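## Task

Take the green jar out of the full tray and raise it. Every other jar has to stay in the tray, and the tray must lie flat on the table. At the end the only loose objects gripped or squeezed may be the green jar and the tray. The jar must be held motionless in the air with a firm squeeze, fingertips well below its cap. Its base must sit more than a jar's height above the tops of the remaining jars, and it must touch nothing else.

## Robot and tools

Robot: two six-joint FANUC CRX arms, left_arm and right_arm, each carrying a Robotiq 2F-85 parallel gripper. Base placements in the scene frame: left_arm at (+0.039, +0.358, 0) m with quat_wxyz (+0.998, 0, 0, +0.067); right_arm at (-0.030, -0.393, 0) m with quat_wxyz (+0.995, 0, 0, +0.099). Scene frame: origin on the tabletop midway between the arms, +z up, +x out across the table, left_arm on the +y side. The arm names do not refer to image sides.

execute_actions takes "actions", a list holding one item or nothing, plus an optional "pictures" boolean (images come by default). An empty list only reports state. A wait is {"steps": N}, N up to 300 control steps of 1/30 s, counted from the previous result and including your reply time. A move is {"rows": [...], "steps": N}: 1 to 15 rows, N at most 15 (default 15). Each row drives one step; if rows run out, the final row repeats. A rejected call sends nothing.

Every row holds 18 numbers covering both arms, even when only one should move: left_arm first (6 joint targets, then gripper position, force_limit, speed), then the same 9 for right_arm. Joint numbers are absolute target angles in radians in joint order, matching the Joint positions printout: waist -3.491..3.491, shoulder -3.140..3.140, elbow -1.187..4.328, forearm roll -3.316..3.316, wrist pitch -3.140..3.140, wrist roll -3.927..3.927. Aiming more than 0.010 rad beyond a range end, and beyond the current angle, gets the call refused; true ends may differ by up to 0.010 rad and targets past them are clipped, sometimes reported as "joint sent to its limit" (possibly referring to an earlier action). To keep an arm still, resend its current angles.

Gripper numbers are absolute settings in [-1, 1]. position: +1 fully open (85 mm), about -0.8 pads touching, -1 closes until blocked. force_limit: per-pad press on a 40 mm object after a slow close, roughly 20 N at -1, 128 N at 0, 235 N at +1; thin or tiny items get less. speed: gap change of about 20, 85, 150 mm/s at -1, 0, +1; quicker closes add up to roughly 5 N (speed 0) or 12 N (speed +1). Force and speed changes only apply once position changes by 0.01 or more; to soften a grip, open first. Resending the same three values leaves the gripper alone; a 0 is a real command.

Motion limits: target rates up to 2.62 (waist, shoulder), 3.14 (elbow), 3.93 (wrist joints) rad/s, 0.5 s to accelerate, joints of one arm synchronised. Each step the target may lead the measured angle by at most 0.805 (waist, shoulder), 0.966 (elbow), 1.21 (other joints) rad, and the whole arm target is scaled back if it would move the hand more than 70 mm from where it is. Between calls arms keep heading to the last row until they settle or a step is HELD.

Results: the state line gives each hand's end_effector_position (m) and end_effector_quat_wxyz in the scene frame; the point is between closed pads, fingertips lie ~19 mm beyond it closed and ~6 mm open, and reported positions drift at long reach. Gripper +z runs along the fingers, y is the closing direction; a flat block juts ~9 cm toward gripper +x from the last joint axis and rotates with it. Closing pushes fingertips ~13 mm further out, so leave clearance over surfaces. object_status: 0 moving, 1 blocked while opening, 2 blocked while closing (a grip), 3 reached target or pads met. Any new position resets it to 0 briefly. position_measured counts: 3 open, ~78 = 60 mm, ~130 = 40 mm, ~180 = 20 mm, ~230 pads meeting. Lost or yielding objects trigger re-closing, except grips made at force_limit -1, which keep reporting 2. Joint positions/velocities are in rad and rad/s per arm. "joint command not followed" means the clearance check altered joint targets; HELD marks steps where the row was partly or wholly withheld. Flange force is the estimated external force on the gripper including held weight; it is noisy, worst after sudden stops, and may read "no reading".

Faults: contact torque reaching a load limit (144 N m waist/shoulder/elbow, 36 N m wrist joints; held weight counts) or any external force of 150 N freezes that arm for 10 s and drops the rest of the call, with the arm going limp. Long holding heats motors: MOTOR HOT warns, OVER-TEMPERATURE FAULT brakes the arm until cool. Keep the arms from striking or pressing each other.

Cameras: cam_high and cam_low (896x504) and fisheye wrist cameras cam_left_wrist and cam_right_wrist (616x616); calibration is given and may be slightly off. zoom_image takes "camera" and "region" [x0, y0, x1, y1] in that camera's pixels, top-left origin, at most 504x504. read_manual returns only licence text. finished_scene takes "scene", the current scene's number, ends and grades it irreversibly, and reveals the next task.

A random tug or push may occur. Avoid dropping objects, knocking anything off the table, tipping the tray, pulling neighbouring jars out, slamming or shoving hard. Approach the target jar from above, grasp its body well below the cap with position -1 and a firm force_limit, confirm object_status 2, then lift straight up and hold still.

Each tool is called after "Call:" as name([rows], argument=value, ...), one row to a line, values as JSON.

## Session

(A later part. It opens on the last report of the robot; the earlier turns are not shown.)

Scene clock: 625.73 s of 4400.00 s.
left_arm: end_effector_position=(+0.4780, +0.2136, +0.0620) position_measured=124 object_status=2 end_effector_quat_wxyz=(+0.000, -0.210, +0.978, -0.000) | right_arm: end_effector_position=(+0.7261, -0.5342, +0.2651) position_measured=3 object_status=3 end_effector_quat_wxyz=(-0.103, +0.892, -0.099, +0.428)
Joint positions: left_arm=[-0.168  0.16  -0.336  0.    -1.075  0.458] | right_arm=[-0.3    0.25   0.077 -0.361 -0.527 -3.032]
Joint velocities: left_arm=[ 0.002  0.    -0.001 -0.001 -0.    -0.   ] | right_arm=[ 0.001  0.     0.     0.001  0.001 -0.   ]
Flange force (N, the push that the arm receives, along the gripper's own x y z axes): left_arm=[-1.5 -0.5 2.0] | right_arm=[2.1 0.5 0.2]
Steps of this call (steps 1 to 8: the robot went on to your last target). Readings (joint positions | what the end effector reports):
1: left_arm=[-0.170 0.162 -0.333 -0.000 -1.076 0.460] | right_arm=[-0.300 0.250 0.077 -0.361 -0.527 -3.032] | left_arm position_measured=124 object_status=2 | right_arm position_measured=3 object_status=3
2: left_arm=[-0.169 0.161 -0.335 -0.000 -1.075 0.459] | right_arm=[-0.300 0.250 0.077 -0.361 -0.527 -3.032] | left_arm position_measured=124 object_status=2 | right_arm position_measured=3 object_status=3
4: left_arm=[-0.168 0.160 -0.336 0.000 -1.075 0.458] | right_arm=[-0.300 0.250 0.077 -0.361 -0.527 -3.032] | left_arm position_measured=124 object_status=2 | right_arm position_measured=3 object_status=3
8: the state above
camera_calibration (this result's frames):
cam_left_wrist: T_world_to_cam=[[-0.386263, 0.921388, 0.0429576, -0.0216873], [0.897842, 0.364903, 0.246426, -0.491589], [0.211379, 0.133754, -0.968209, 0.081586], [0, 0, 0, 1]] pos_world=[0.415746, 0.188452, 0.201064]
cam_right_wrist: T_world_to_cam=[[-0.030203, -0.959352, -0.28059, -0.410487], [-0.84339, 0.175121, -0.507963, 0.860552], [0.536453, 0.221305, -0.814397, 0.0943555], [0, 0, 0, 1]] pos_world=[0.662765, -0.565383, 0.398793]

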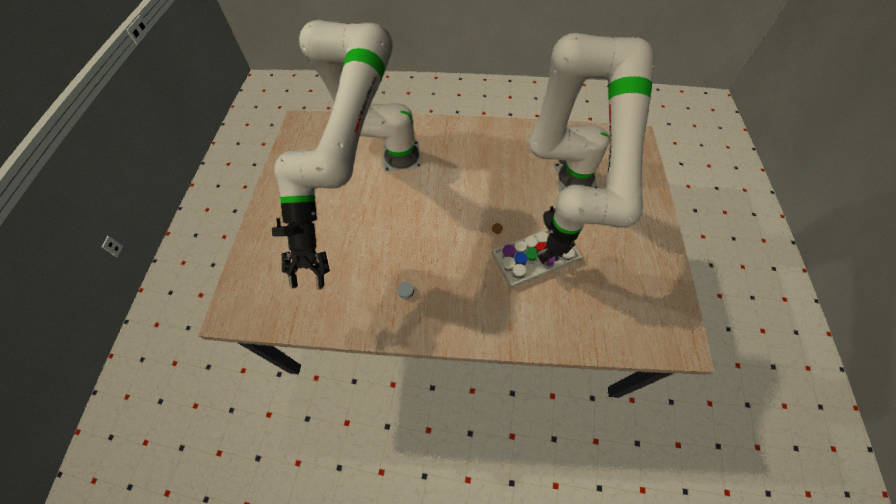

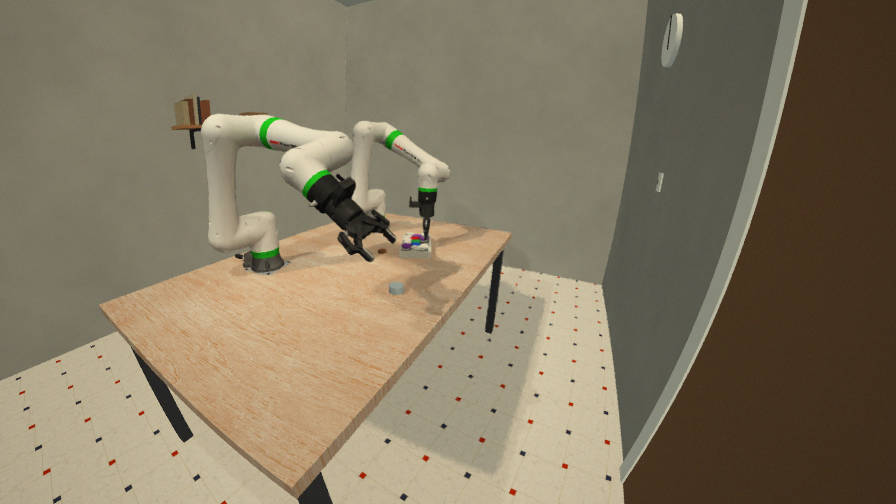

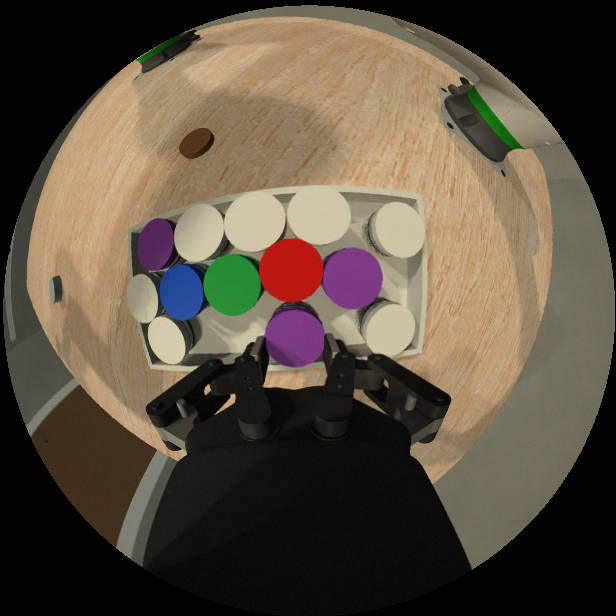

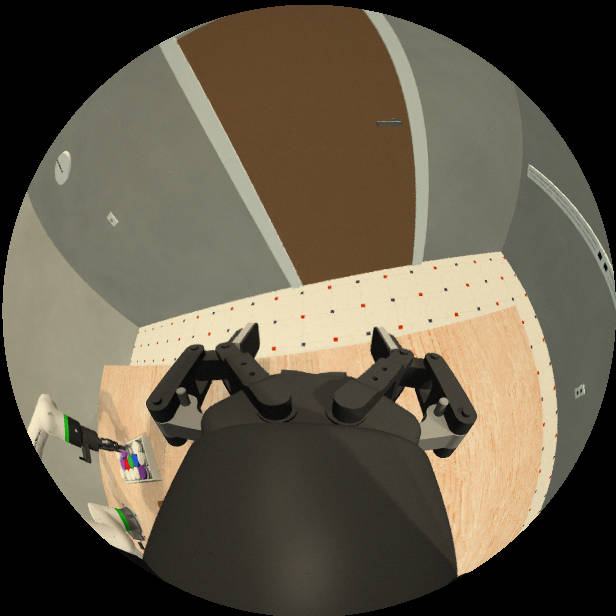

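Call:
execute_actions([
  {"rows":[[-0.156,0.1487,-0.3496,0,-1.0725,0.446,-1,-0.7,-0.6,-0.3,0.25,0.077,-0.361,-0.527,-3.032,1,0,0],[-0.156,0.1487,-0.3496,0,-1.0725,0.446,-1,-0.7,-0.6,-0.3,0.25,0.077,-0.361,-0.527,-3.032,1,0,0],[-0.156,0.1487,-0.3496,0,-1.0725,0.446,-1,-0.7,-0.6,-0.3,0.25,0.077,-0.361,-0.527,-3.032,1,0,0],[-0.1453,0.1377,-0.3631,0,-1.07,0.4353,-1,-0.7,-0.6,-0.3,0.25,0.077,-0.361,-0.527,-3.032,1,0,0],[-0.1453,0.1377,-0.3631,0,-1.07,0.4353,-1,-0.7,-0.6,-0.3,0.25,0.077,-0.361,-0.527,-3.032,1,0,0],[-0.1453,0.1377,-0.3631,0,-1.07,0.4353,-1,-0.7,-0.6,-0.3,0.25,0.077,-0.361,-0.527,-3.032,1,0,0],[-0.1453,0.1377,-0.3631,0,-1.07,0.4353,-1,-0.7,-0.6,-0.3,0.25,0.077,-0.361,-0.527,-3.032,1,0,0],[-0.1453,0.1377,-0.3631,0,-1.07,0.4353,-1,-0.7,-0.6,-0.3,0.25,0.077,-0.361,-0.527,-3.032,1,0,0],[-0.1453,0.1412,-0.3669,0,-1.063,0.4353,-1,-0.7,-0.6,-0.3,0.25,0.077,-0.361,-0.527,-3.032,1,0,0]]},
], pictures=false)

Call:
execute_actions([
  {"rows":[[-0.1453,0.1412,-0.3669,0,-1.063,0.4353,0.1,-0.7,-0.6,-0.3,0.25,0.077,-0.361,-0.527,-3.032,1,0,0]],"steps":12},
], pictures=false)

Call:
execute_actions([
  {"rows":[[-0.1453,0.124,-0.348,0,-1.0988,0.4353,0.1,-0.7,-0.6,-0.3,0.25,0.077,-0.361,-0.527,-3.032,1,0,0]],"steps":12},
])

Scene clock: 642.27 s of 4400.00 s.
left_arm: end_effector_position=(+0.4710, +0.2235, +0.0586) position_measured=124 object_status=2 end_effector_quat_wxyz=(-0.000, -0.210, +0.978, +0.000) | right_arm: end_effector_position=(+0.7261, -0.5342, +0.2651) position_measured=3 object_status=3 end_effector_quat_wxyz=(-0.103, +0.892, -0.099, +0.428)
Joint positions: left_arm=[-0.145  0.141 -0.367  0.    -1.063  0.435] | right_arm=[-0.3    0.25   0.077 -0.361 -0.527 -3.032]
Joint velocities: left_arm=[ 0.     0.001 -0.002  0.001  0.004  0.001] | right_arm=[-0.001 -0.     0.    -0.001 -0.002 -0.   ]
Flange force (N, the push that the arm receives, along the gripper's own x y z axes): left_arm=[2.7 1.7 4.3] | right_arm=[1.7 -0.5 -0.1]
Steps of this call (steps 1 to 15: the robot went on to your last target; steps 16 to 90: nothing new was sent; then 13.03 s passed at rest; steps 91 to 105: all 15 steps of this action). Readings (joint positions | what the end effector reports):
91: left_arm=[-0.167 0.159 -0.337 0.000 -1.075 0.457] | right_arm=[-0.300 0.250 0.077 -0.361 -0.527 -3.032] | left_arm position_measured=124 object_status=2 | right_arm position_measured=3 object_status=3
92: left_arm=[-0.164 0.156 -0.340 0.000 -1.074 0.454] | right_arm=[-0.300 0.250 0.077 -0.361 -0.527 -3.032] | left_arm position_measured=124 object_status=2 | right_arm position_measured=3 object_status=3
94: left_arm=[-0.158 0.150 -0.348 0.000 -1.073 0.448] | right_arm=[-0.300 0.250 0.077 -0.361 -0.527 -3.032] | left_arm position_measured=124 object_status=2 | right_arm position_measured=3 object_status=3
98: left_arm=[-0.147 0.139 -0.362 0.000 -1.070 0.437] | right_arm=[-0.300 0.250 0.077 -0.361 -0.527 -3.032] | left_arm position_measured=124 object_status=2 | right_arm position_measured=3 object_status=3
105: the state above

Scene clock: 642.67 s of 4400.00 s.
left_arm: end_effector_position=(+0.4710, +0.2235, +0.0585) position_measured=117 object_status=0 end_effector_quat_wxyz=(-0.000, -0.210, +0.978, +0.000) | right_arm: end_effector_position=(+0.7261, -0.5342, +0.2651) position_measured=3 object_status=3 end_effector_quat_wxyz=(-0.103, +0.892, -0.099, +0.428)
Joint positions: left_arm=[-0.145  0.141 -0.367  0.    -1.063  0.435] | right_arm=[-0.3    0.25   0.077 -0.361 -0.527 -3.032]
Joint velocities: left_arm=[ 0.    -0.001 -0.     0.    -0.    -0.002] | right_arm=[0.001 0.    0.    0.001 0.    0.   ]
Flange force (N, the push that the arm receives, along the gripper's own x y z axes): left_arm=[-0.8 -1.4 3.1] | right_arm=[3.4 0.8 1.1]
Steps of this call (steps 1 to 12: all 12 steps of this action). Readings (joint positions | what the end effector reports):
1: left_arm=[-0.145 0.141 -0.367 0.000 -1.063 0.435] | right_arm=[-0.300 0.250 0.077 -0.361 -0.527 -3.032] | left_arm position_measured=124 object_status=0 | right_arm position_measured=3 object_status=3
2: left_arm=[-0.145 0.141 -0.367 0.000 -1.063 0.435] | right_arm=[-0.300 0.250 0.077 -0.361 -0.527 -3.032] | left_arm position_measured=124 object_status=0 | right_arm position_measured=3 object_status=3
4: left_arm=[-0.145 0.141 -0.367 0.000 -1.063 0.435] | right_arm=[-0.300 0.250 0.077 -0.361 -0.527 -3.032] | left_arm position_measured=119 object_status=0 | right_arm position_measured=3 object_status=3
8: left_arm=[-0.145 0.141 -0.367 0.000 -1.063 0.435] | right_arm=[-0.300 0.250 0.077 -0.361 -0.527 -3.032] | left_arm position_measured=117 object_status=0 | right_arm position_measured=3 object_status=3
12: the state above

Scene clock: 643.07 s of 4400.00 s.
left_arm: end_effector_position=(+0.4714, +0.2235, +0.0731) position_measured=117 object_status=3 end_effector_quat_wxyz=(-0.000, -0.210, +0.978, -0.000) | right_arm: end_effector_position=(+0.7261, -0.5342, +0.2651) position_measured=3 object_status=3 end_effector_quat_wxyz=(-0.103, +0.892, -0.099, +0.428)
Joint positions: left_arm=[-0.145  0.124 -0.348  0.    -1.099  0.435] | right_arm=[-0.3    0.25   0.077 -0.361 -0.527 -3.032]
Joint velocities: left_arm=[-0.001 -0.001  0.001  0.    -0.001 -0.002] | right_arm=[ 0.001 -0.002 -0.    -0.     0.002  0.001]
Flange force (N, the push that the arm receives, along the gripper's own x y z axes): left_arm=[-3.6 -5.0 1.0] | right_arm=[0.9 -0.7 0.1]
Steps of this call (steps 1 to 12: all 12 steps of this action). Readings (joint positions | what the end effector reports):
1: left_arm=[-0.145 0.141 -0.367 0.000 -1.063 0.435] | right_arm=[-0.300 0.250 0.077 -0.361 -0.527 -3.032] | left_arm position_measured=117 object_status=3 | right_arm position_measured=3 object_status=3
2: left_arm=[-0.145 0.138 -0.364 0.000 -1.069 0.435] | right_arm=[-0.300 0.250 0.077 -0.361 -0.527 -3.032] | left_arm position_measured=117 object_status=3 | right_arm position_measured=3 object_status=3
4: left_arm=[-0.145 0.128 -0.353 0.000 -1.089 0.435] | right_arm=[-0.300 0.250 0.077 -0.361 -0.527 -3.032] | left_arm position_measured=117 object_status=3 | right_arm position_measured=3 object_status=3
8: left_arm=[-0.145 0.124 -0.348 0.000 -1.098 0.435] | right_arm=[-0.300 0.250 0.077 -0.361 -0.527 -3.032] | left_arm position_measured=117 object_status=3 | right_arm position_measured=3 object_status=3
12: the state above
camera_calibration (this result's frames):
cam_left_wrist: T_world_to_cam=[[-0.386302, 0.921372, 0.0429602, -0.0338427], [0.897835, 0.364945, 0.246389, -0.491975], [0.211338, 0.133752, -0.968218, 0.0924225], [0, 0, 0, 1]] pos_world=[0.409107, 0.198364, 0.212156]
cam_right_wrist: T_world_to_cam=[[-0.030203, -0.959352, -0.28059, -0.410487], [-0.84339, 0.17512, -0.507963, 0.860552], [0.536453, 0.221304, -0.814397, 0.0943555], [0, 0, 0, 1]] pos_world=[0.662765, -0.565383, 0.398793]

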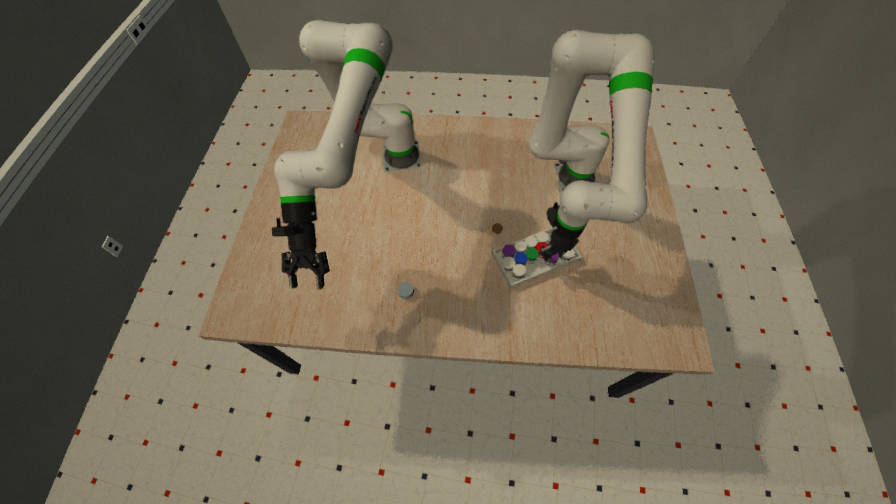

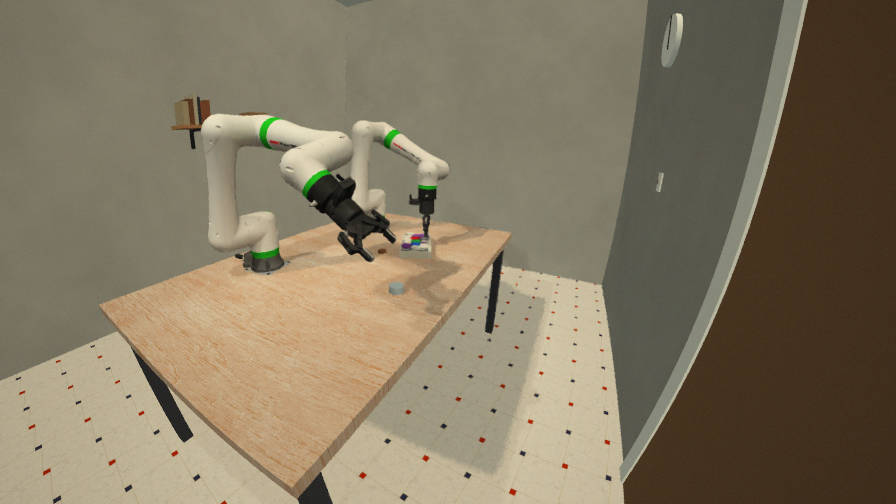

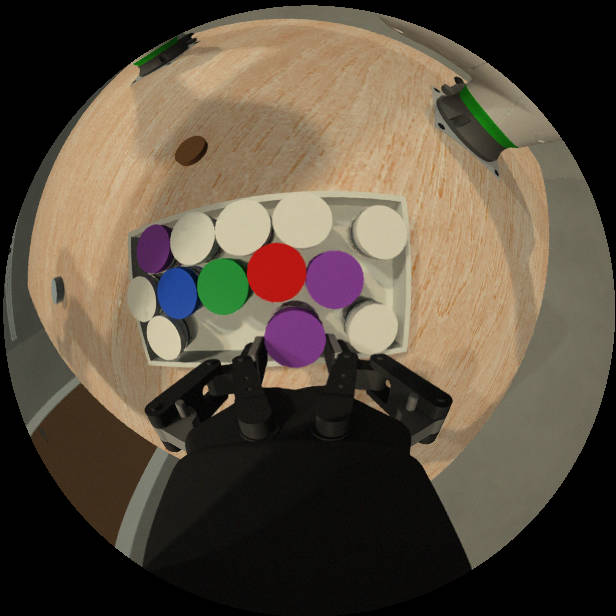

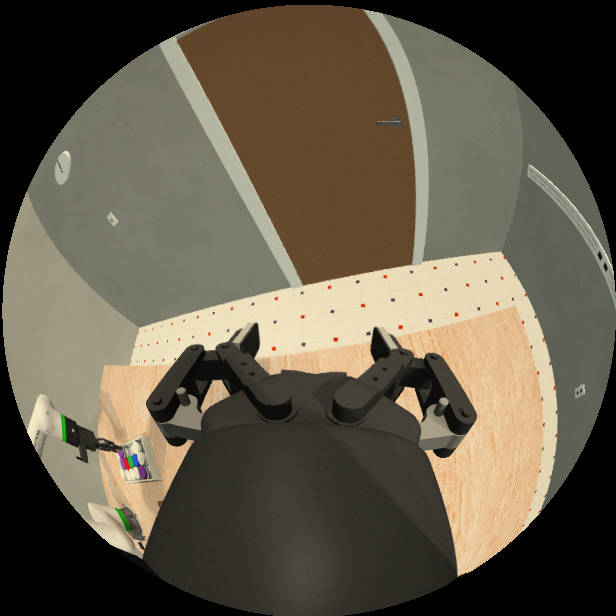

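Jar still held. Lower, open more.

Call:
execute_actions([
  {"rows":[[-0.1453,0.13,-0.354,0,-1.087,0.4353,0.1,-0.7,-0.6,-0.3,0.25,0.077,-0.361,-0.527,-3.032,1,0,0],[-0.1453,0.13,-0.354,0,-1.087,0.4353,0.1,-0.7,-0.6,-0.3,0.25,0.077,-0.361,-0.527,-3.032,1,0,0],[-0.1453,0.13,-0.354,0,-1.087,0.4353,0.1,-0.7,-0.6,-0.3,0.25,0.077,-0.361,-0.527,-3.032,1,0,0],[-0.1453,0.136,-0.361,0,-1.074,0.4353,0.1,-0.7,-0.6,-0.3,0.25,0.077,-0.361,-0.527,-3.032,1,0,0],[-0.1453,0.136,-0.361,0,-1.074,0.4353,0.1,-0.7,-0.6,-0.3,0.25,0.077,-0.361,-0.527,-3.032,1,0,0],[-0.1453,0.136,-0.361,0,-1.074,0.4353,0.1,-0.7,-0.6,-0.3,0.25,0.077,-0.361,-0.527,-3.032,1,0,0],[-0.1453,0.1412,-0.3669,0,-1.063,0.4353,0.1,-0.7,-0.6,-0.3,0.25,0.077,-0.361,-0.527,-3.032,1,0,0]]},
], pictures=false)

Call:
execute_actions([
  {"rows":[[-0.1453,0.1412,-0.3669,0,-1.063,0.4353,0.22,-0.7,-0.6,-0.3,0.25,0.077,-0.361,-0.527,-3.032,1,0,0]],"steps":12},
], pictures=false)

Call:
execute_actions([
  {"rows":[[-0.1453,0.124,-0.348,0,-1.0988,0.4353,0.22,-0.7,-0.6,-0.3,0.25,0.077,-0.361,-0.527,-3.032,1,0,0]],"steps":12},
])

Scene clock: 657.17 s of 4400.00 s.
left_arm: end_effector_position=(+0.4710, +0.2235, +0.0586) position_measured=117 object_status=3 end_effector_quat_wxyz=(-0.000, -0.210, +0.978, +0.000) | right_arm: end_effector_position=(+0.7261, -0.5342, +0.2651) position_measured=3 object_status=3 end_effector_quat_wxyz=(-0.103, +0.892, -0.099, +0.428)
Joint positions: left_arm=[-0.145  0.141 -0.367  0.    -1.063  0.435] | right_arm=[-0.3    0.25   0.077 -0.361 -0.527 -3.032]
Joint velocities: left_arm=[ 0.     0.001 -0.001 -0.     0.003 -0.   ] | right_arm=[ 0.     0.     0.    -0.    -0.001  0.   ]
Flange force (N, the push that the arm receives, along the gripper's own x y z axes): left_arm=[0.5 -1.2 0.4] | right_arm=[1.6 0.2 0.0]
Steps of this call (steps 1 to 15: the robot went on to your last target; steps 16 to 90: nothing new was sent; then 10.60 s passed at rest; steps 91 to 105: all 15 steps of this action). Readings (joint positions | what the end effector reports):
91: left_arm=[-0.145 0.124 -0.348 0.000 -1.099 0.435] | right_arm=[-0.300 0.250 0.077 -0.361 -0.527 -3.032] | left_arm position_measured=117 object_status=3 | right_arm position_measured=3 object_status=3
92: left_arm=[-0.145 0.126 -0.350 0.000 -1.096 0.435] | right_arm=[-0.300 0.250 0.077 -0.361 -0.527 -3.032] | left_arm position_measured=117 object_status=3 | right_arm position_measured=3 object_status=3
94: left_arm=[-0.145 0.129 -0.353 0.000 -1.089 0.435] | right_arm=[-0.300 0.250 0.077 -0.361 -0.527 -3.032] | left_arm position_measured=117 object_status=3 | right_arm position_measured=3 object_status=3
98: left_arm=[-0.145 0.137 -0.362 0.000 -1.072 0.435] | right_arm=[-0.300 0.250 0.077 -0.361 -0.527 -3.032] | left_arm position_measured=117 object_status=3 | right_arm position_measured=3 object_status=3
105: the state above

Scene clock: 657.57 s of 4400.00 s.
left_arm: end_effector_position=(+0.4710, +0.2235, +0.0585) position_measured=101 object_status=0 end_effector_quat_wxyz=(-0.000, -0.210, +0.978, +0.000) | right_arm: end_effector_position=(+0.7261, -0.5342, +0.2651) position_measured=3 object_status=3 end_effector_quat_wxyz=(-0.103, +0.892, -0.099, +0.428)
Joint positions: left_arm=[-0.145  0.141 -0.367  0.    -1.063  0.435] | right_arm=[-0.3    0.25   0.077 -0.361 -0.527 -3.032]
Joint velocities: left_arm=[-0.     0.    -0.     0.    -0.     0.001] | right_arm=[ 0.001  0.    -0.    -0.001  0.001 -0.   ]
Flange force (N, the push that the arm receives, along the gripper's own x y z axes): left_arm=[-0.2 -2.4 0.9] | right_arm=[2.2 1.2 -0.5]
Steps of this call (steps 1 to 12: all 12 steps of this action). Readings (joint positions | what the end effector reports):
1: left_arm=[-0.145 0.141 -0.367 0.000 -1.063 0.435] | right_arm=[-0.300 0.250 0.077 -0.361 -0.527 -3.032] | left_arm position_measured=117 object_status=0 | right_arm position_measured=3 object_status=3
2: left_arm=[-0.145 0.141 -0.367 0.000 -1.063 0.435] | right_arm=[-0.300 0.250 0.077 -0.361 -0.527 -3.032] | left_arm position_measured=116 object_status=0 | right_arm position_measured=3 object_status=3
4: left_arm=[-0.145 0.141 -0.367 0.000 -1.063 0.435] | right_arm=[-0.300 0.250 0.077 -0.361 -0.527 -3.032] | left_arm position_measured=111 object_status=0 | right_arm position_measured=3 object_status=3
8: left_arm=[-0.145 0.141 -0.367 0.000 -1.063 0.435] | right_arm=[-0.300 0.250 0.077 -0.361 -0.527 -3.032] | left_arm position_measured=102 object_status=0 | right_arm position_measured=3 object_status=3
12: the state above

Scene clock: 657.97 s of 4400.00 s.
left_arm: end_effector_position=(+0.4714, +0.2235, +0.0731) position_measured=101 object_status=3 end_effector_quat_wxyz=(-0.000, -0.210, +0.978, +0.000) | right_arm: end_effector_position=(+0.7261, -0.5342, +0.2651) position_measured=3 object_status=3 end_effector_quat_wxyz=(-0.103, +0.892, -0.099, +0.428)
Joint positions: left_arm=[-0.145  0.124 -0.348 -0.    -1.099  0.435] | right_arm=[-0.3    0.25   0.077 -0.361 -0.527 -3.032]
Joint velocities: left_arm=[ 0.001 -0.     0.     0.001  0.    -0.002] | right_arm=[-0.001 -0.001 -0.    -0.     0.001  0.   ]
Flange force (N, the push that the arm receives, along the gripper's own x y z axes): left_arm=[-2.8 -3.8 1.7] | right_arm=[2.7 0.7 0.9]
Steps of this call (steps 1 to 12: all 12 steps of this action). Readings (joint positions | what the end effector reports):
1: left_arm=[-0.145 0.141 -0.367 0.000 -1.063 0.435] | right_arm=[-0.300 0.250 0.077 -0.361 -0.527 -3.032] | left_arm position_measured=101 object_status=0 | right_arm position_measured=3 object_status=3
2: left_arm=[-0.145 0.139 -0.365 -0.000 -1.067 0.435] | right_arm=[-0.300 0.250 0.077 -0.361 -0.527 -3.032] | left_arm position_measured=101 object_status=0 | right_arm position_measured=3 object_status=3
4: left_arm=[-0.145 0.129 -0.353 -0.000 -1.089 0.435] | right_arm=[-0.300 0.250 0.077 -0.361 -0.527 -3.032] | left_arm position_measured=101 object_status=3 | right_arm position_measured=3 object_status=3
8: left_arm=[-0.145 0.124 -0.348 -0.000 -1.098 0.435] | right_arm=[-0.300 0.250 0.077 -0.361 -0.527 -3.032] | left_arm position_measured=101 object_status=3 | right_arm position_measured=3 object_status=3
12: the state above
camera_calibration (this result's frames):
cam_left_wrist: T_world_to_cam=[[-0.386207, 0.921405, 0.04309, -0.0339384], [0.897873, 0.364818, 0.246439, -0.491963], [0.21135, 0.133866, -0.9682, 0.0923702], [0, 0, 0, 1]] pos_world=[0.40909, 0.198383, 0.212134]
cam_right_wrist: T_world_to_cam=[[-0.0302031, -0.959352, -0.28059, -0.410487], [-0.84339, 0.175121, -0.507963, 0.860552], [0.536453, 0.221305, -0.814397, 0.0943555], [0, 0, 0, 1]] pos_world=[0.662765, -0.565383, 0.398793]

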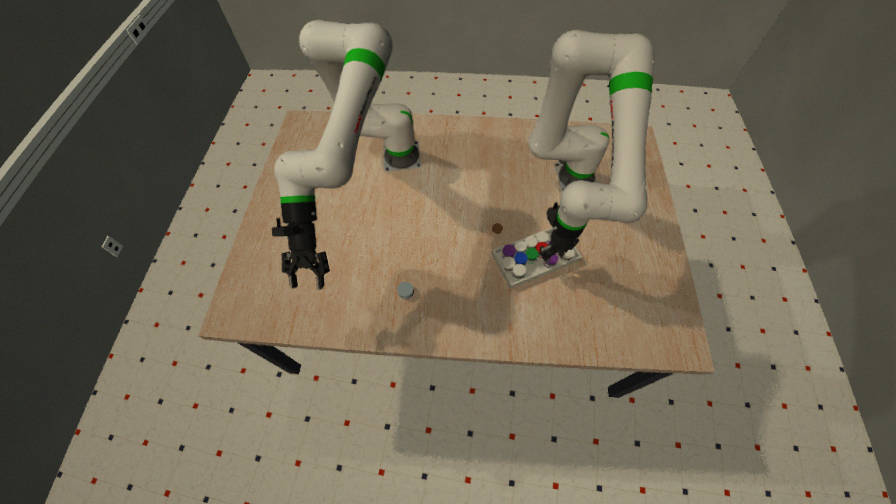

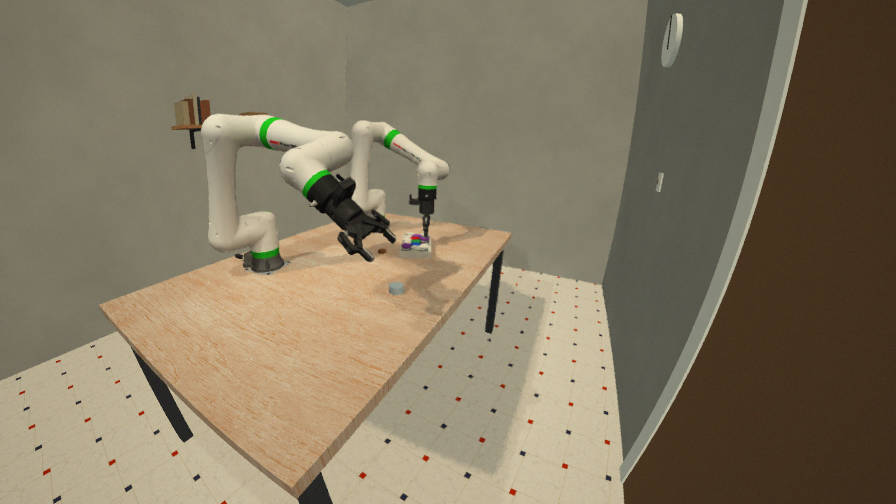

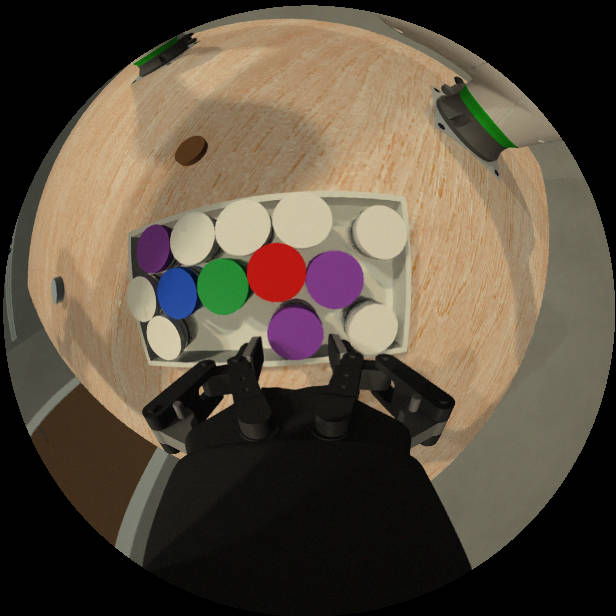

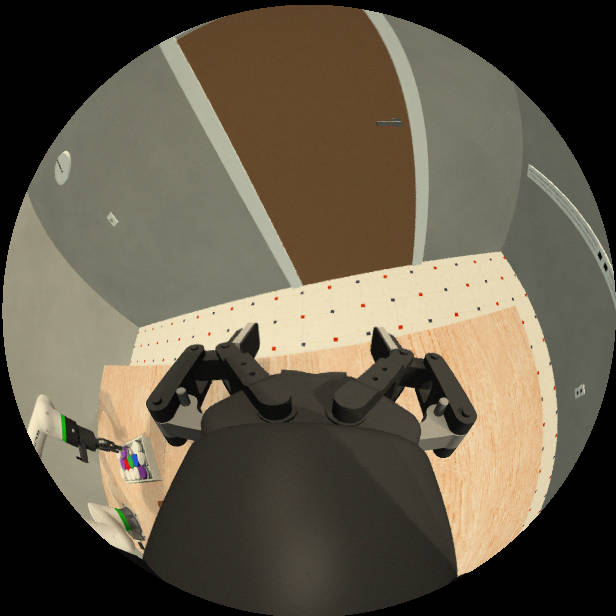

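Call:
execute_actions([
  {"rows":[[-0.2692,0.1879,-0.2818,0,-1.1011,0.7352,0.05,-0.7,-0.6,-0.3,0.25,0.077,-0.361,-0.527,-3.032,1,0,0]]},
], pictures=false)

Call:
execute_actions([
  {"steps":8},
])

Call:
zoom_image(camera="cam_left_wrist", region=[150, 180, 450, 400])

Scene clock: 667.67 s of 4400.00 s.
left_arm: end_effector_position=(+0.4775, +0.1676, +0.0700) position_measured=123 object_status=0 end_effector_quat_wxyz=(-0.000, -0.296, +0.955, -0.000) | right_arm: end_effector_position=(+0.7261, -0.5342, +0.2651) position_measured=3 object_status=3 end_effector_quat_wxyz=(-0.103, +0.892, -0.099, +0.428)
Joint positions: left_arm=[-0.269  0.188 -0.282  0.    -1.101  0.735] | right_arm=[-0.3    0.25   0.077 -0.361 -0.527 -3.032]
Joint velocities: left_arm=[-0.002  0.001  0.     0.001 -0.     0.003] | right_arm=[ 0.    -0.    -0.     0.    -0.001  0.   ]
Flange force (N, the push that the arm receives, along the gripper's own x y z axes): left_arm=[1.1 -1.9 0.7] | right_arm=[3.1 1.5 0.5]
Steps of this call (steps 1 to 15: the robot went on to your last target; steps 16 to 90: nothing new was sent; then 6.20 s passed at rest; steps 91 to 105: all 15 steps of this action). Readings (joint positions | what the end effector reports):
91: left_arm=[-0.145 0.124 -0.348 0.000 -1.099 0.436] | right_arm=[-0.300 0.250 0.077 -0.361 -0.527 -3.032] | left_arm position_measured=101 object_status=0 | right_arm position_measured=3 object_status=3
92: left_arm=[-0.148 0.125 -0.347 0.000 -1.099 0.442] | right_arm=[-0.300 0.250 0.077 -0.361 -0.527 -3.032] | left_arm position_measured=101 object_status=0 | right_arm position_measured=3 object_status=3
94: left_arm=[-0.164 0.133 -0.338 0.000 -1.099 0.480] | right_arm=[-0.300 0.250 0.077 -0.361 -0.527 -3.032] | left_arm position_measured=107 object_status=0 | right_arm position_measured=3 object_status=3
98: left_arm=[-0.231 0.168 -0.302 0.000 -1.100 0.642] | right_arm=[-0.300 0.250 0.077 -0.361 -0.527 -3.032] | left_arm position_measured=120 object_status=0 | right_arm position_measured=3 object_status=3
105: the state above

Scene clock: 667.93 s of 4400.00 s.
left_arm: end_effector_position=(+0.4775, +0.1675, +0.0700) position_measured=123 object_status=3 end_effector_quat_wxyz=(-0.000, -0.296, +0.955, -0.000) | right_arm: end_effector_position=(+0.7261, -0.5342, +0.2651) position_measured=3 object_status=3 end_effector_quat_wxyz=(-0.103, +0.892, -0.099, +0.428)
Joint positions: left_arm=[-0.269  0.188 -0.282  0.    -1.101  0.735] | right_arm=[-0.3    0.25   0.077 -0.361 -0.527 -3.032]
Joint velocities: left_arm=[ 0.     0.001  0.    -0.    -0.    -0.001] | right_arm=[-0.    -0.     0.     0.     0.002  0.   ]
Flange force (N, the push that the arm receives, along the gripper's own x y z axes): left_arm=[-0.7 -2.9 0.9] | right_arm=[1.9 0.1 0.9]
Steps of this call (steps 1 to 8: the robot went on to your last target). Readings (joint positions | what the end effector reports):
1: left_arm=[-0.269 0.188 -0.282 0.000 -1.101 0.735] | right_arm=[-0.300 0.250 0.077 -0.361 -0.527 -3.032] | left_arm position_measured=123 object_status=0 | right_arm position_measured=3 object_status=3
2: left_arm=[-0.269 0.188 -0.282 0.000 -1.101 0.735] | right_arm=[-0.300 0.250 0.077 -0.361 -0.527 -3.032] | left_arm position_measured=123 object_status=3 | right_arm position_measured=3 object_status=3
4: left_arm=[-0.269 0.188 -0.282 0.000 -1.101 0.735] | right_arm=[-0.300 0.250 0.077 -0.361 -0.527 -3.032] | left_arm position_measured=123 object_status=3 | right_arm position_measured=3 object_status=3
8: the state above
camera_calibration (this result's frames):
cam_left_wrist: T_world_to_cam=[[-0.541661, 0.8395, 0.0429318, 0.108101], [0.820063, 0.51652, 0.246383, -0.464533], [0.184663, 0.168663, -0.968221, 0.102456], [0, 0, 0, 1]] pos_world=[0.42058, 0.131909, 0.209012]
cam_right_wrist: T_world_to_cam=[[-0.0302031, -0.959352, -0.28059, -0.410487], [-0.84339, 0.175121, -0.507963, 0.860552], [0.536453, 0.221305, -0.814397, 0.0943555], [0, 0, 0, 1]] pos_world=[0.662765, -0.565383, 0.398793]

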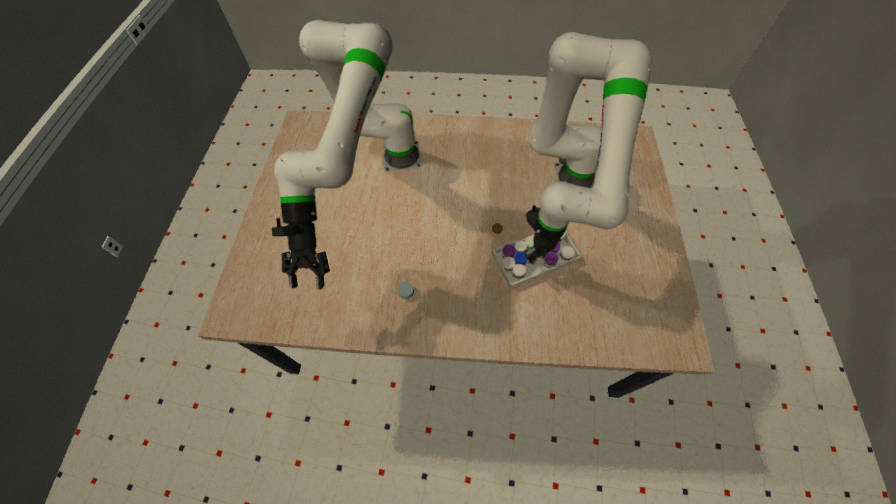

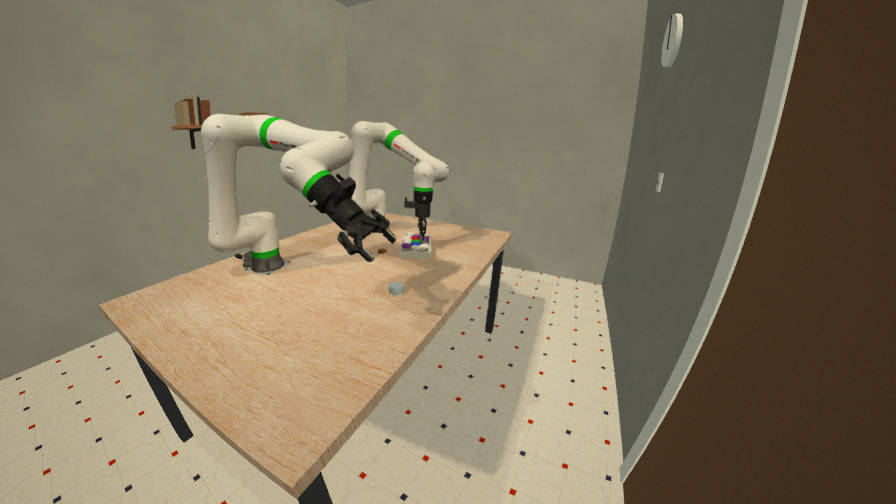

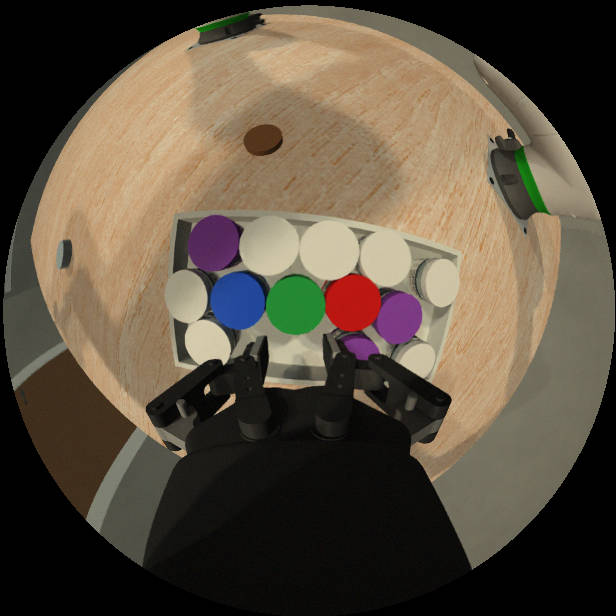

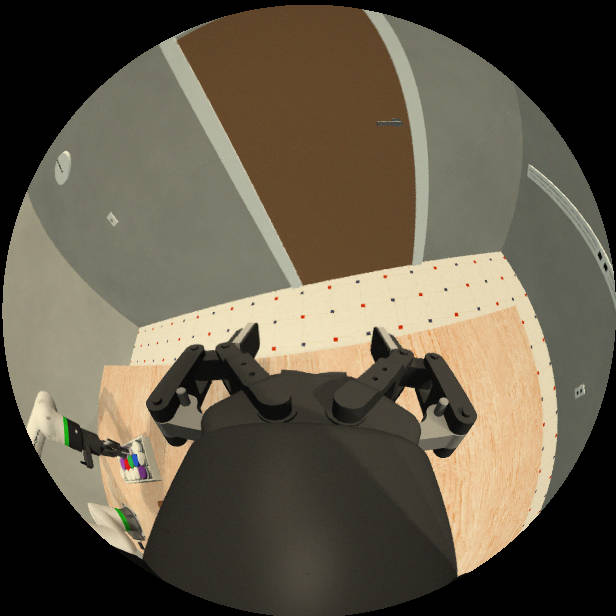

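Region (150, 180, 450, 400) of cam_left_wrist's 616x616 image, scaled by 1.680, with more detail than that image has; it fills the top 370 rows of this view, and the rest is white.

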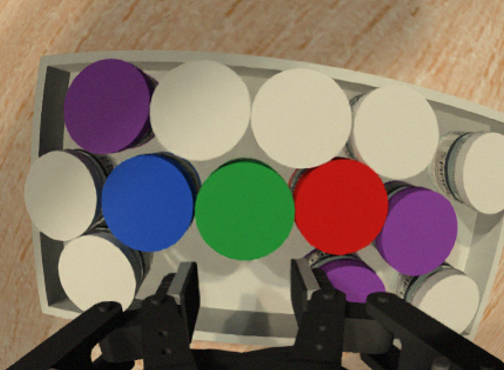

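Call:
execute_actions([
  {"rows":[[-0.2597,0.196,-0.272,0,-1.1028,0.7257,-0.3,-0.7,0,-0.3,0.25,0.077,-0.361,-0.527,-3.032,1,0,0]],"steps":12},
], pictures=false)

Call:
execute_actions([
  {"rows":[[-0.2597,0.206,-0.282,0,-1.083,0.7257,-0.3,-0.7,0,-0.3,0.25,0.077,-0.361,-0.527,-3.032,1,0,0],[-0.2597,0.206,-0.282,0,-1.083,0.7257,-0.3,-0.7,0,-0.3,0.25,0.077,-0.361,-0.527,-3.032,1,0,0],[-0.2597,0.206,-0.282,0,-1.083,0.7257,-0.3,-0.7,0,-0.3,0.25,0.077,-0.361,-0.527,-3.032,1,0,0],[-0.2597,0.216,-0.2917,0,-1.063,0.7257,-0.3,-0.7,0,-0.3,0.25,0.077,-0.361,-0.527,-3.032,1,0,0],[-0.2597,0.216,-0.2917,0,-1.063,0.7257,-0.3,-0.7,0,-0.3,0.25,0.077,-0.361,-0.527,-3.032,1,0,0],[-0.2597,0.216,-0.2917,0,-1.063,0.7257,-0.3,-0.7,0,-0.3,0.25,0.077,-0.361,-0.527,-3.032,1,0,0],[-0.2597,0.226,-0.3013,0,-1.0435,0.7257,-0.3,-0.7,0,-0.3,0.25,0.077,-0.361,-0.527,-3.032,1,0,0]]},
])

Scene clock: 685.23 s of 4400.00 s.
left_arm: end_effector_position=(+0.4828, +0.1713, +0.0700) position_measured=167 object_status=0 end_effector_quat_wxyz=(+0.000, -0.296, +0.955, +0.000) | right_arm: end_effector_position=(+0.7261, -0.5342, +0.2651) position_measured=3 object_status=3 end_effector_quat_wxyz=(-0.103, +0.892, -0.099, +0.428)
Joint positions: left_arm=[-0.26   0.196 -0.272 -0.    -1.103  0.726] | right_arm=[-0.3    0.25   0.077 -0.361 -0.527 -3.032]
Joint velocities: left_arm=[ 0.001  0.    -0.    -0.001 -0.001 -0.   ] | right_arm=[ 0.001 -0.    -0.    -0.    -0.001 -0.   ]
Flange force (N, the push that the arm receives, along the gripper's own x y z axes): left_arm=[1.2 -1.9 1.1] | right_arm=[1.5 -0.1 0.3]
Steps of this call (steps 1 to 15: the robot went on to your last target; steps 16 to 90: nothing new was sent; then 13.90 s passed at rest; steps 91 to 102: all 12 steps of this action). Readings (joint positions | what the end effector reports):
91: left_arm=[-0.269 0.188 -0.281 -0.000 -1.101 0.735] | right_arm=[-0.300 0.250 0.077 -0.361 -0.527 -3.032] | left_arm position_measured=123 object_status=0 | right_arm position_measured=3 object_status=3
92: left_arm=[-0.266 0.191 -0.279 -0.000 -1.101 0.732] | right_arm=[-0.300 0.250 0.077 -0.361 -0.527 -3.032] | left_arm position_measured=124 object_status=0 | right_arm position_measured=3 object_status=3
94: left_arm=[-0.262 0.195 -0.274 -0.000 -1.102 0.728] | right_arm=[-0.300 0.250 0.077 -0.361 -0.527 -3.032] | left_arm position_measured=134 object_status=0 | right_arm position_measured=3 object_status=3
98: left_arm=[-0.260 0.196 -0.272 -0.000 -1.103 0.726] | right_arm=[-0.300 0.250 0.077 -0.361 -0.527 -3.032] | left_arm position_measured=161 object_status=0 | right_arm position_measured=3 object_status=3
102: the state above

Scene clock: 685.73 s of 4400.00 s.
left_arm: end_effector_position=(+0.4827, +0.1713, +0.0451) position_measured=167 object_status=3 end_effector_quat_wxyz=(+0.000, -0.296, +0.955, +0.000) | right_arm: end_effector_position=(+0.7261, -0.5342, +0.2651) position_measured=3 object_status=3 end_effector_quat_wxyz=(-0.103, +0.892, -0.099, +0.428)
Joint positions: left_arm=[-0.26   0.226 -0.301 -0.    -1.044  0.726] | right_arm=[-0.3    0.25   0.077 -0.361 -0.527 -3.032]
Joint velocities: left_arm=[-0.     0.    -0.001 -0.001  0.004 -0.001] | right_arm=[ 0.001 -0.     0.     0.002 -0.001 -0.   ]
Flange force (N, the push that the arm receives, along the gripper's own x y z axes): left_arm=[-0.1 -0.9 3.1] | right_arm=[1.3 0.4 0.0]
Steps of this call (steps 1 to 15: all 15 steps of this action). Readings (joint positions | what the end effector reports):
1: left_arm=[-0.260 0.196 -0.272 -0.000 -1.103 0.726] | right_arm=[-0.300 0.250 0.077 -0.361 -0.527 -3.032] | left_arm position_measured=167 object_status=0 | right_arm position_measured=3 object_status=3
2: left_arm=[-0.260 0.199 -0.274 -0.000 -1.098 0.726] | right_arm=[-0.300 0.250 0.077 -0.361 -0.527 -3.032] | left_arm position_measured=167 object_status=0 | right_arm position_measured=3 object_status=3
4: left_arm=[-0.260 0.204 -0.280 -0.000 -1.087 0.726] | right_arm=[-0.300 0.250 0.077 -0.361 -0.527 -3.032] | left_arm position_measured=167 object_status=0 | right_arm position_measured=3 object_status=3
8: left_arm=[-0.260 0.217 -0.293 -0.000 -1.060 0.726] | right_arm=[-0.300 0.250 0.077 -0.361 -0.527 -3.032] | left_arm position_measured=167 object_status=3 | right_arm position_measured=3 object_status=3
15: the state above
camera_calibration (this result's frames):
cam_left_wrist: T_world_to_cam=[[-0.541632, 0.839517, 0.0429617, 0.108819], [0.820067, 0.51647, 0.246473, -0.464642], [0.18473, 0.168729, -0.968197, 0.0767441], [0, 0, 0, 1]] pos_world=[0.425801, 0.135669, 0.18415]
cam_right_wrist: T_world_to_cam=[[-0.030203, -0.959352, -0.28059, -0.410487], [-0.84339, 0.175121, -0.507963, 0.860552], [0.536453, 0.221305, -0.814397, 0.0943555], [0, 0, 0, 1]] pos_world=[0.662765, -0.565383, 0.398793]

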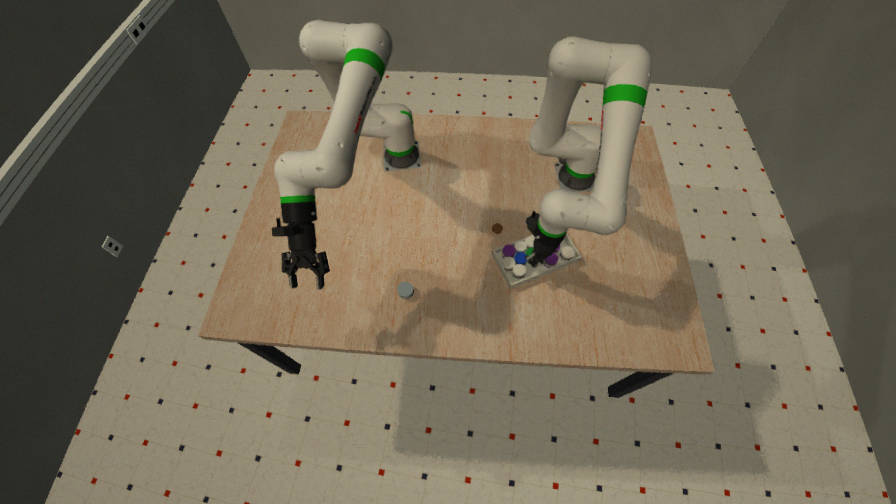

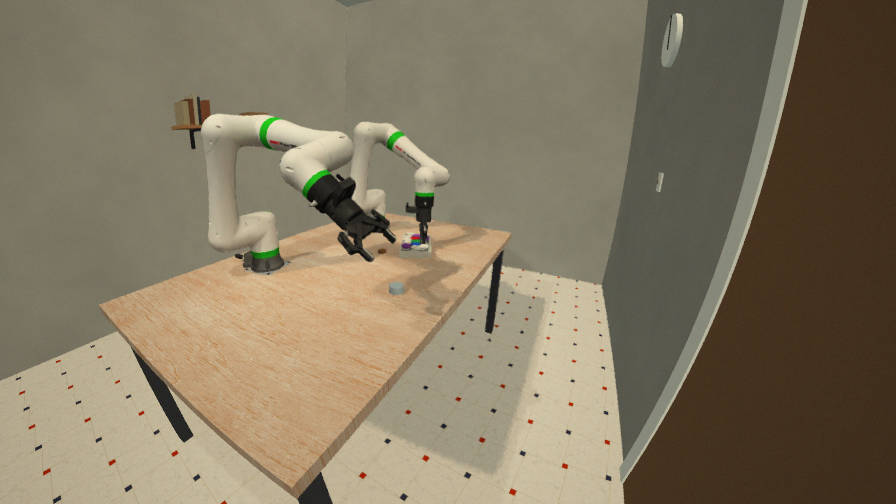

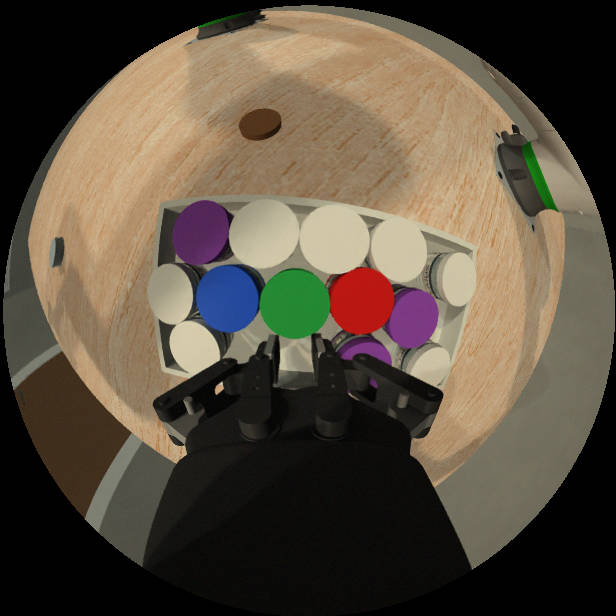

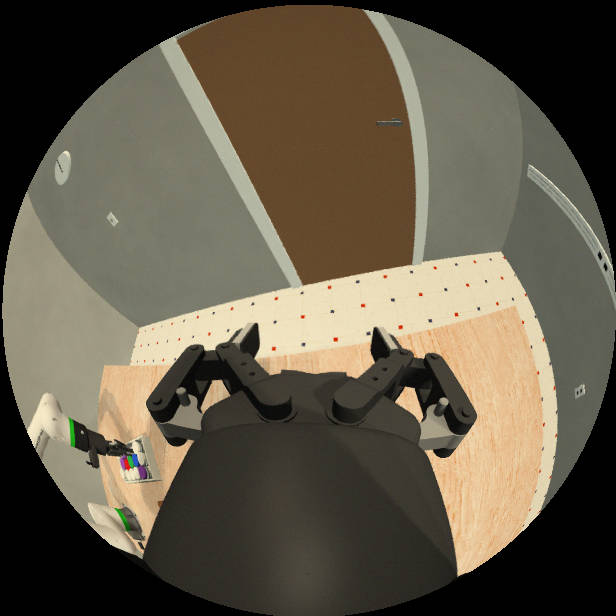

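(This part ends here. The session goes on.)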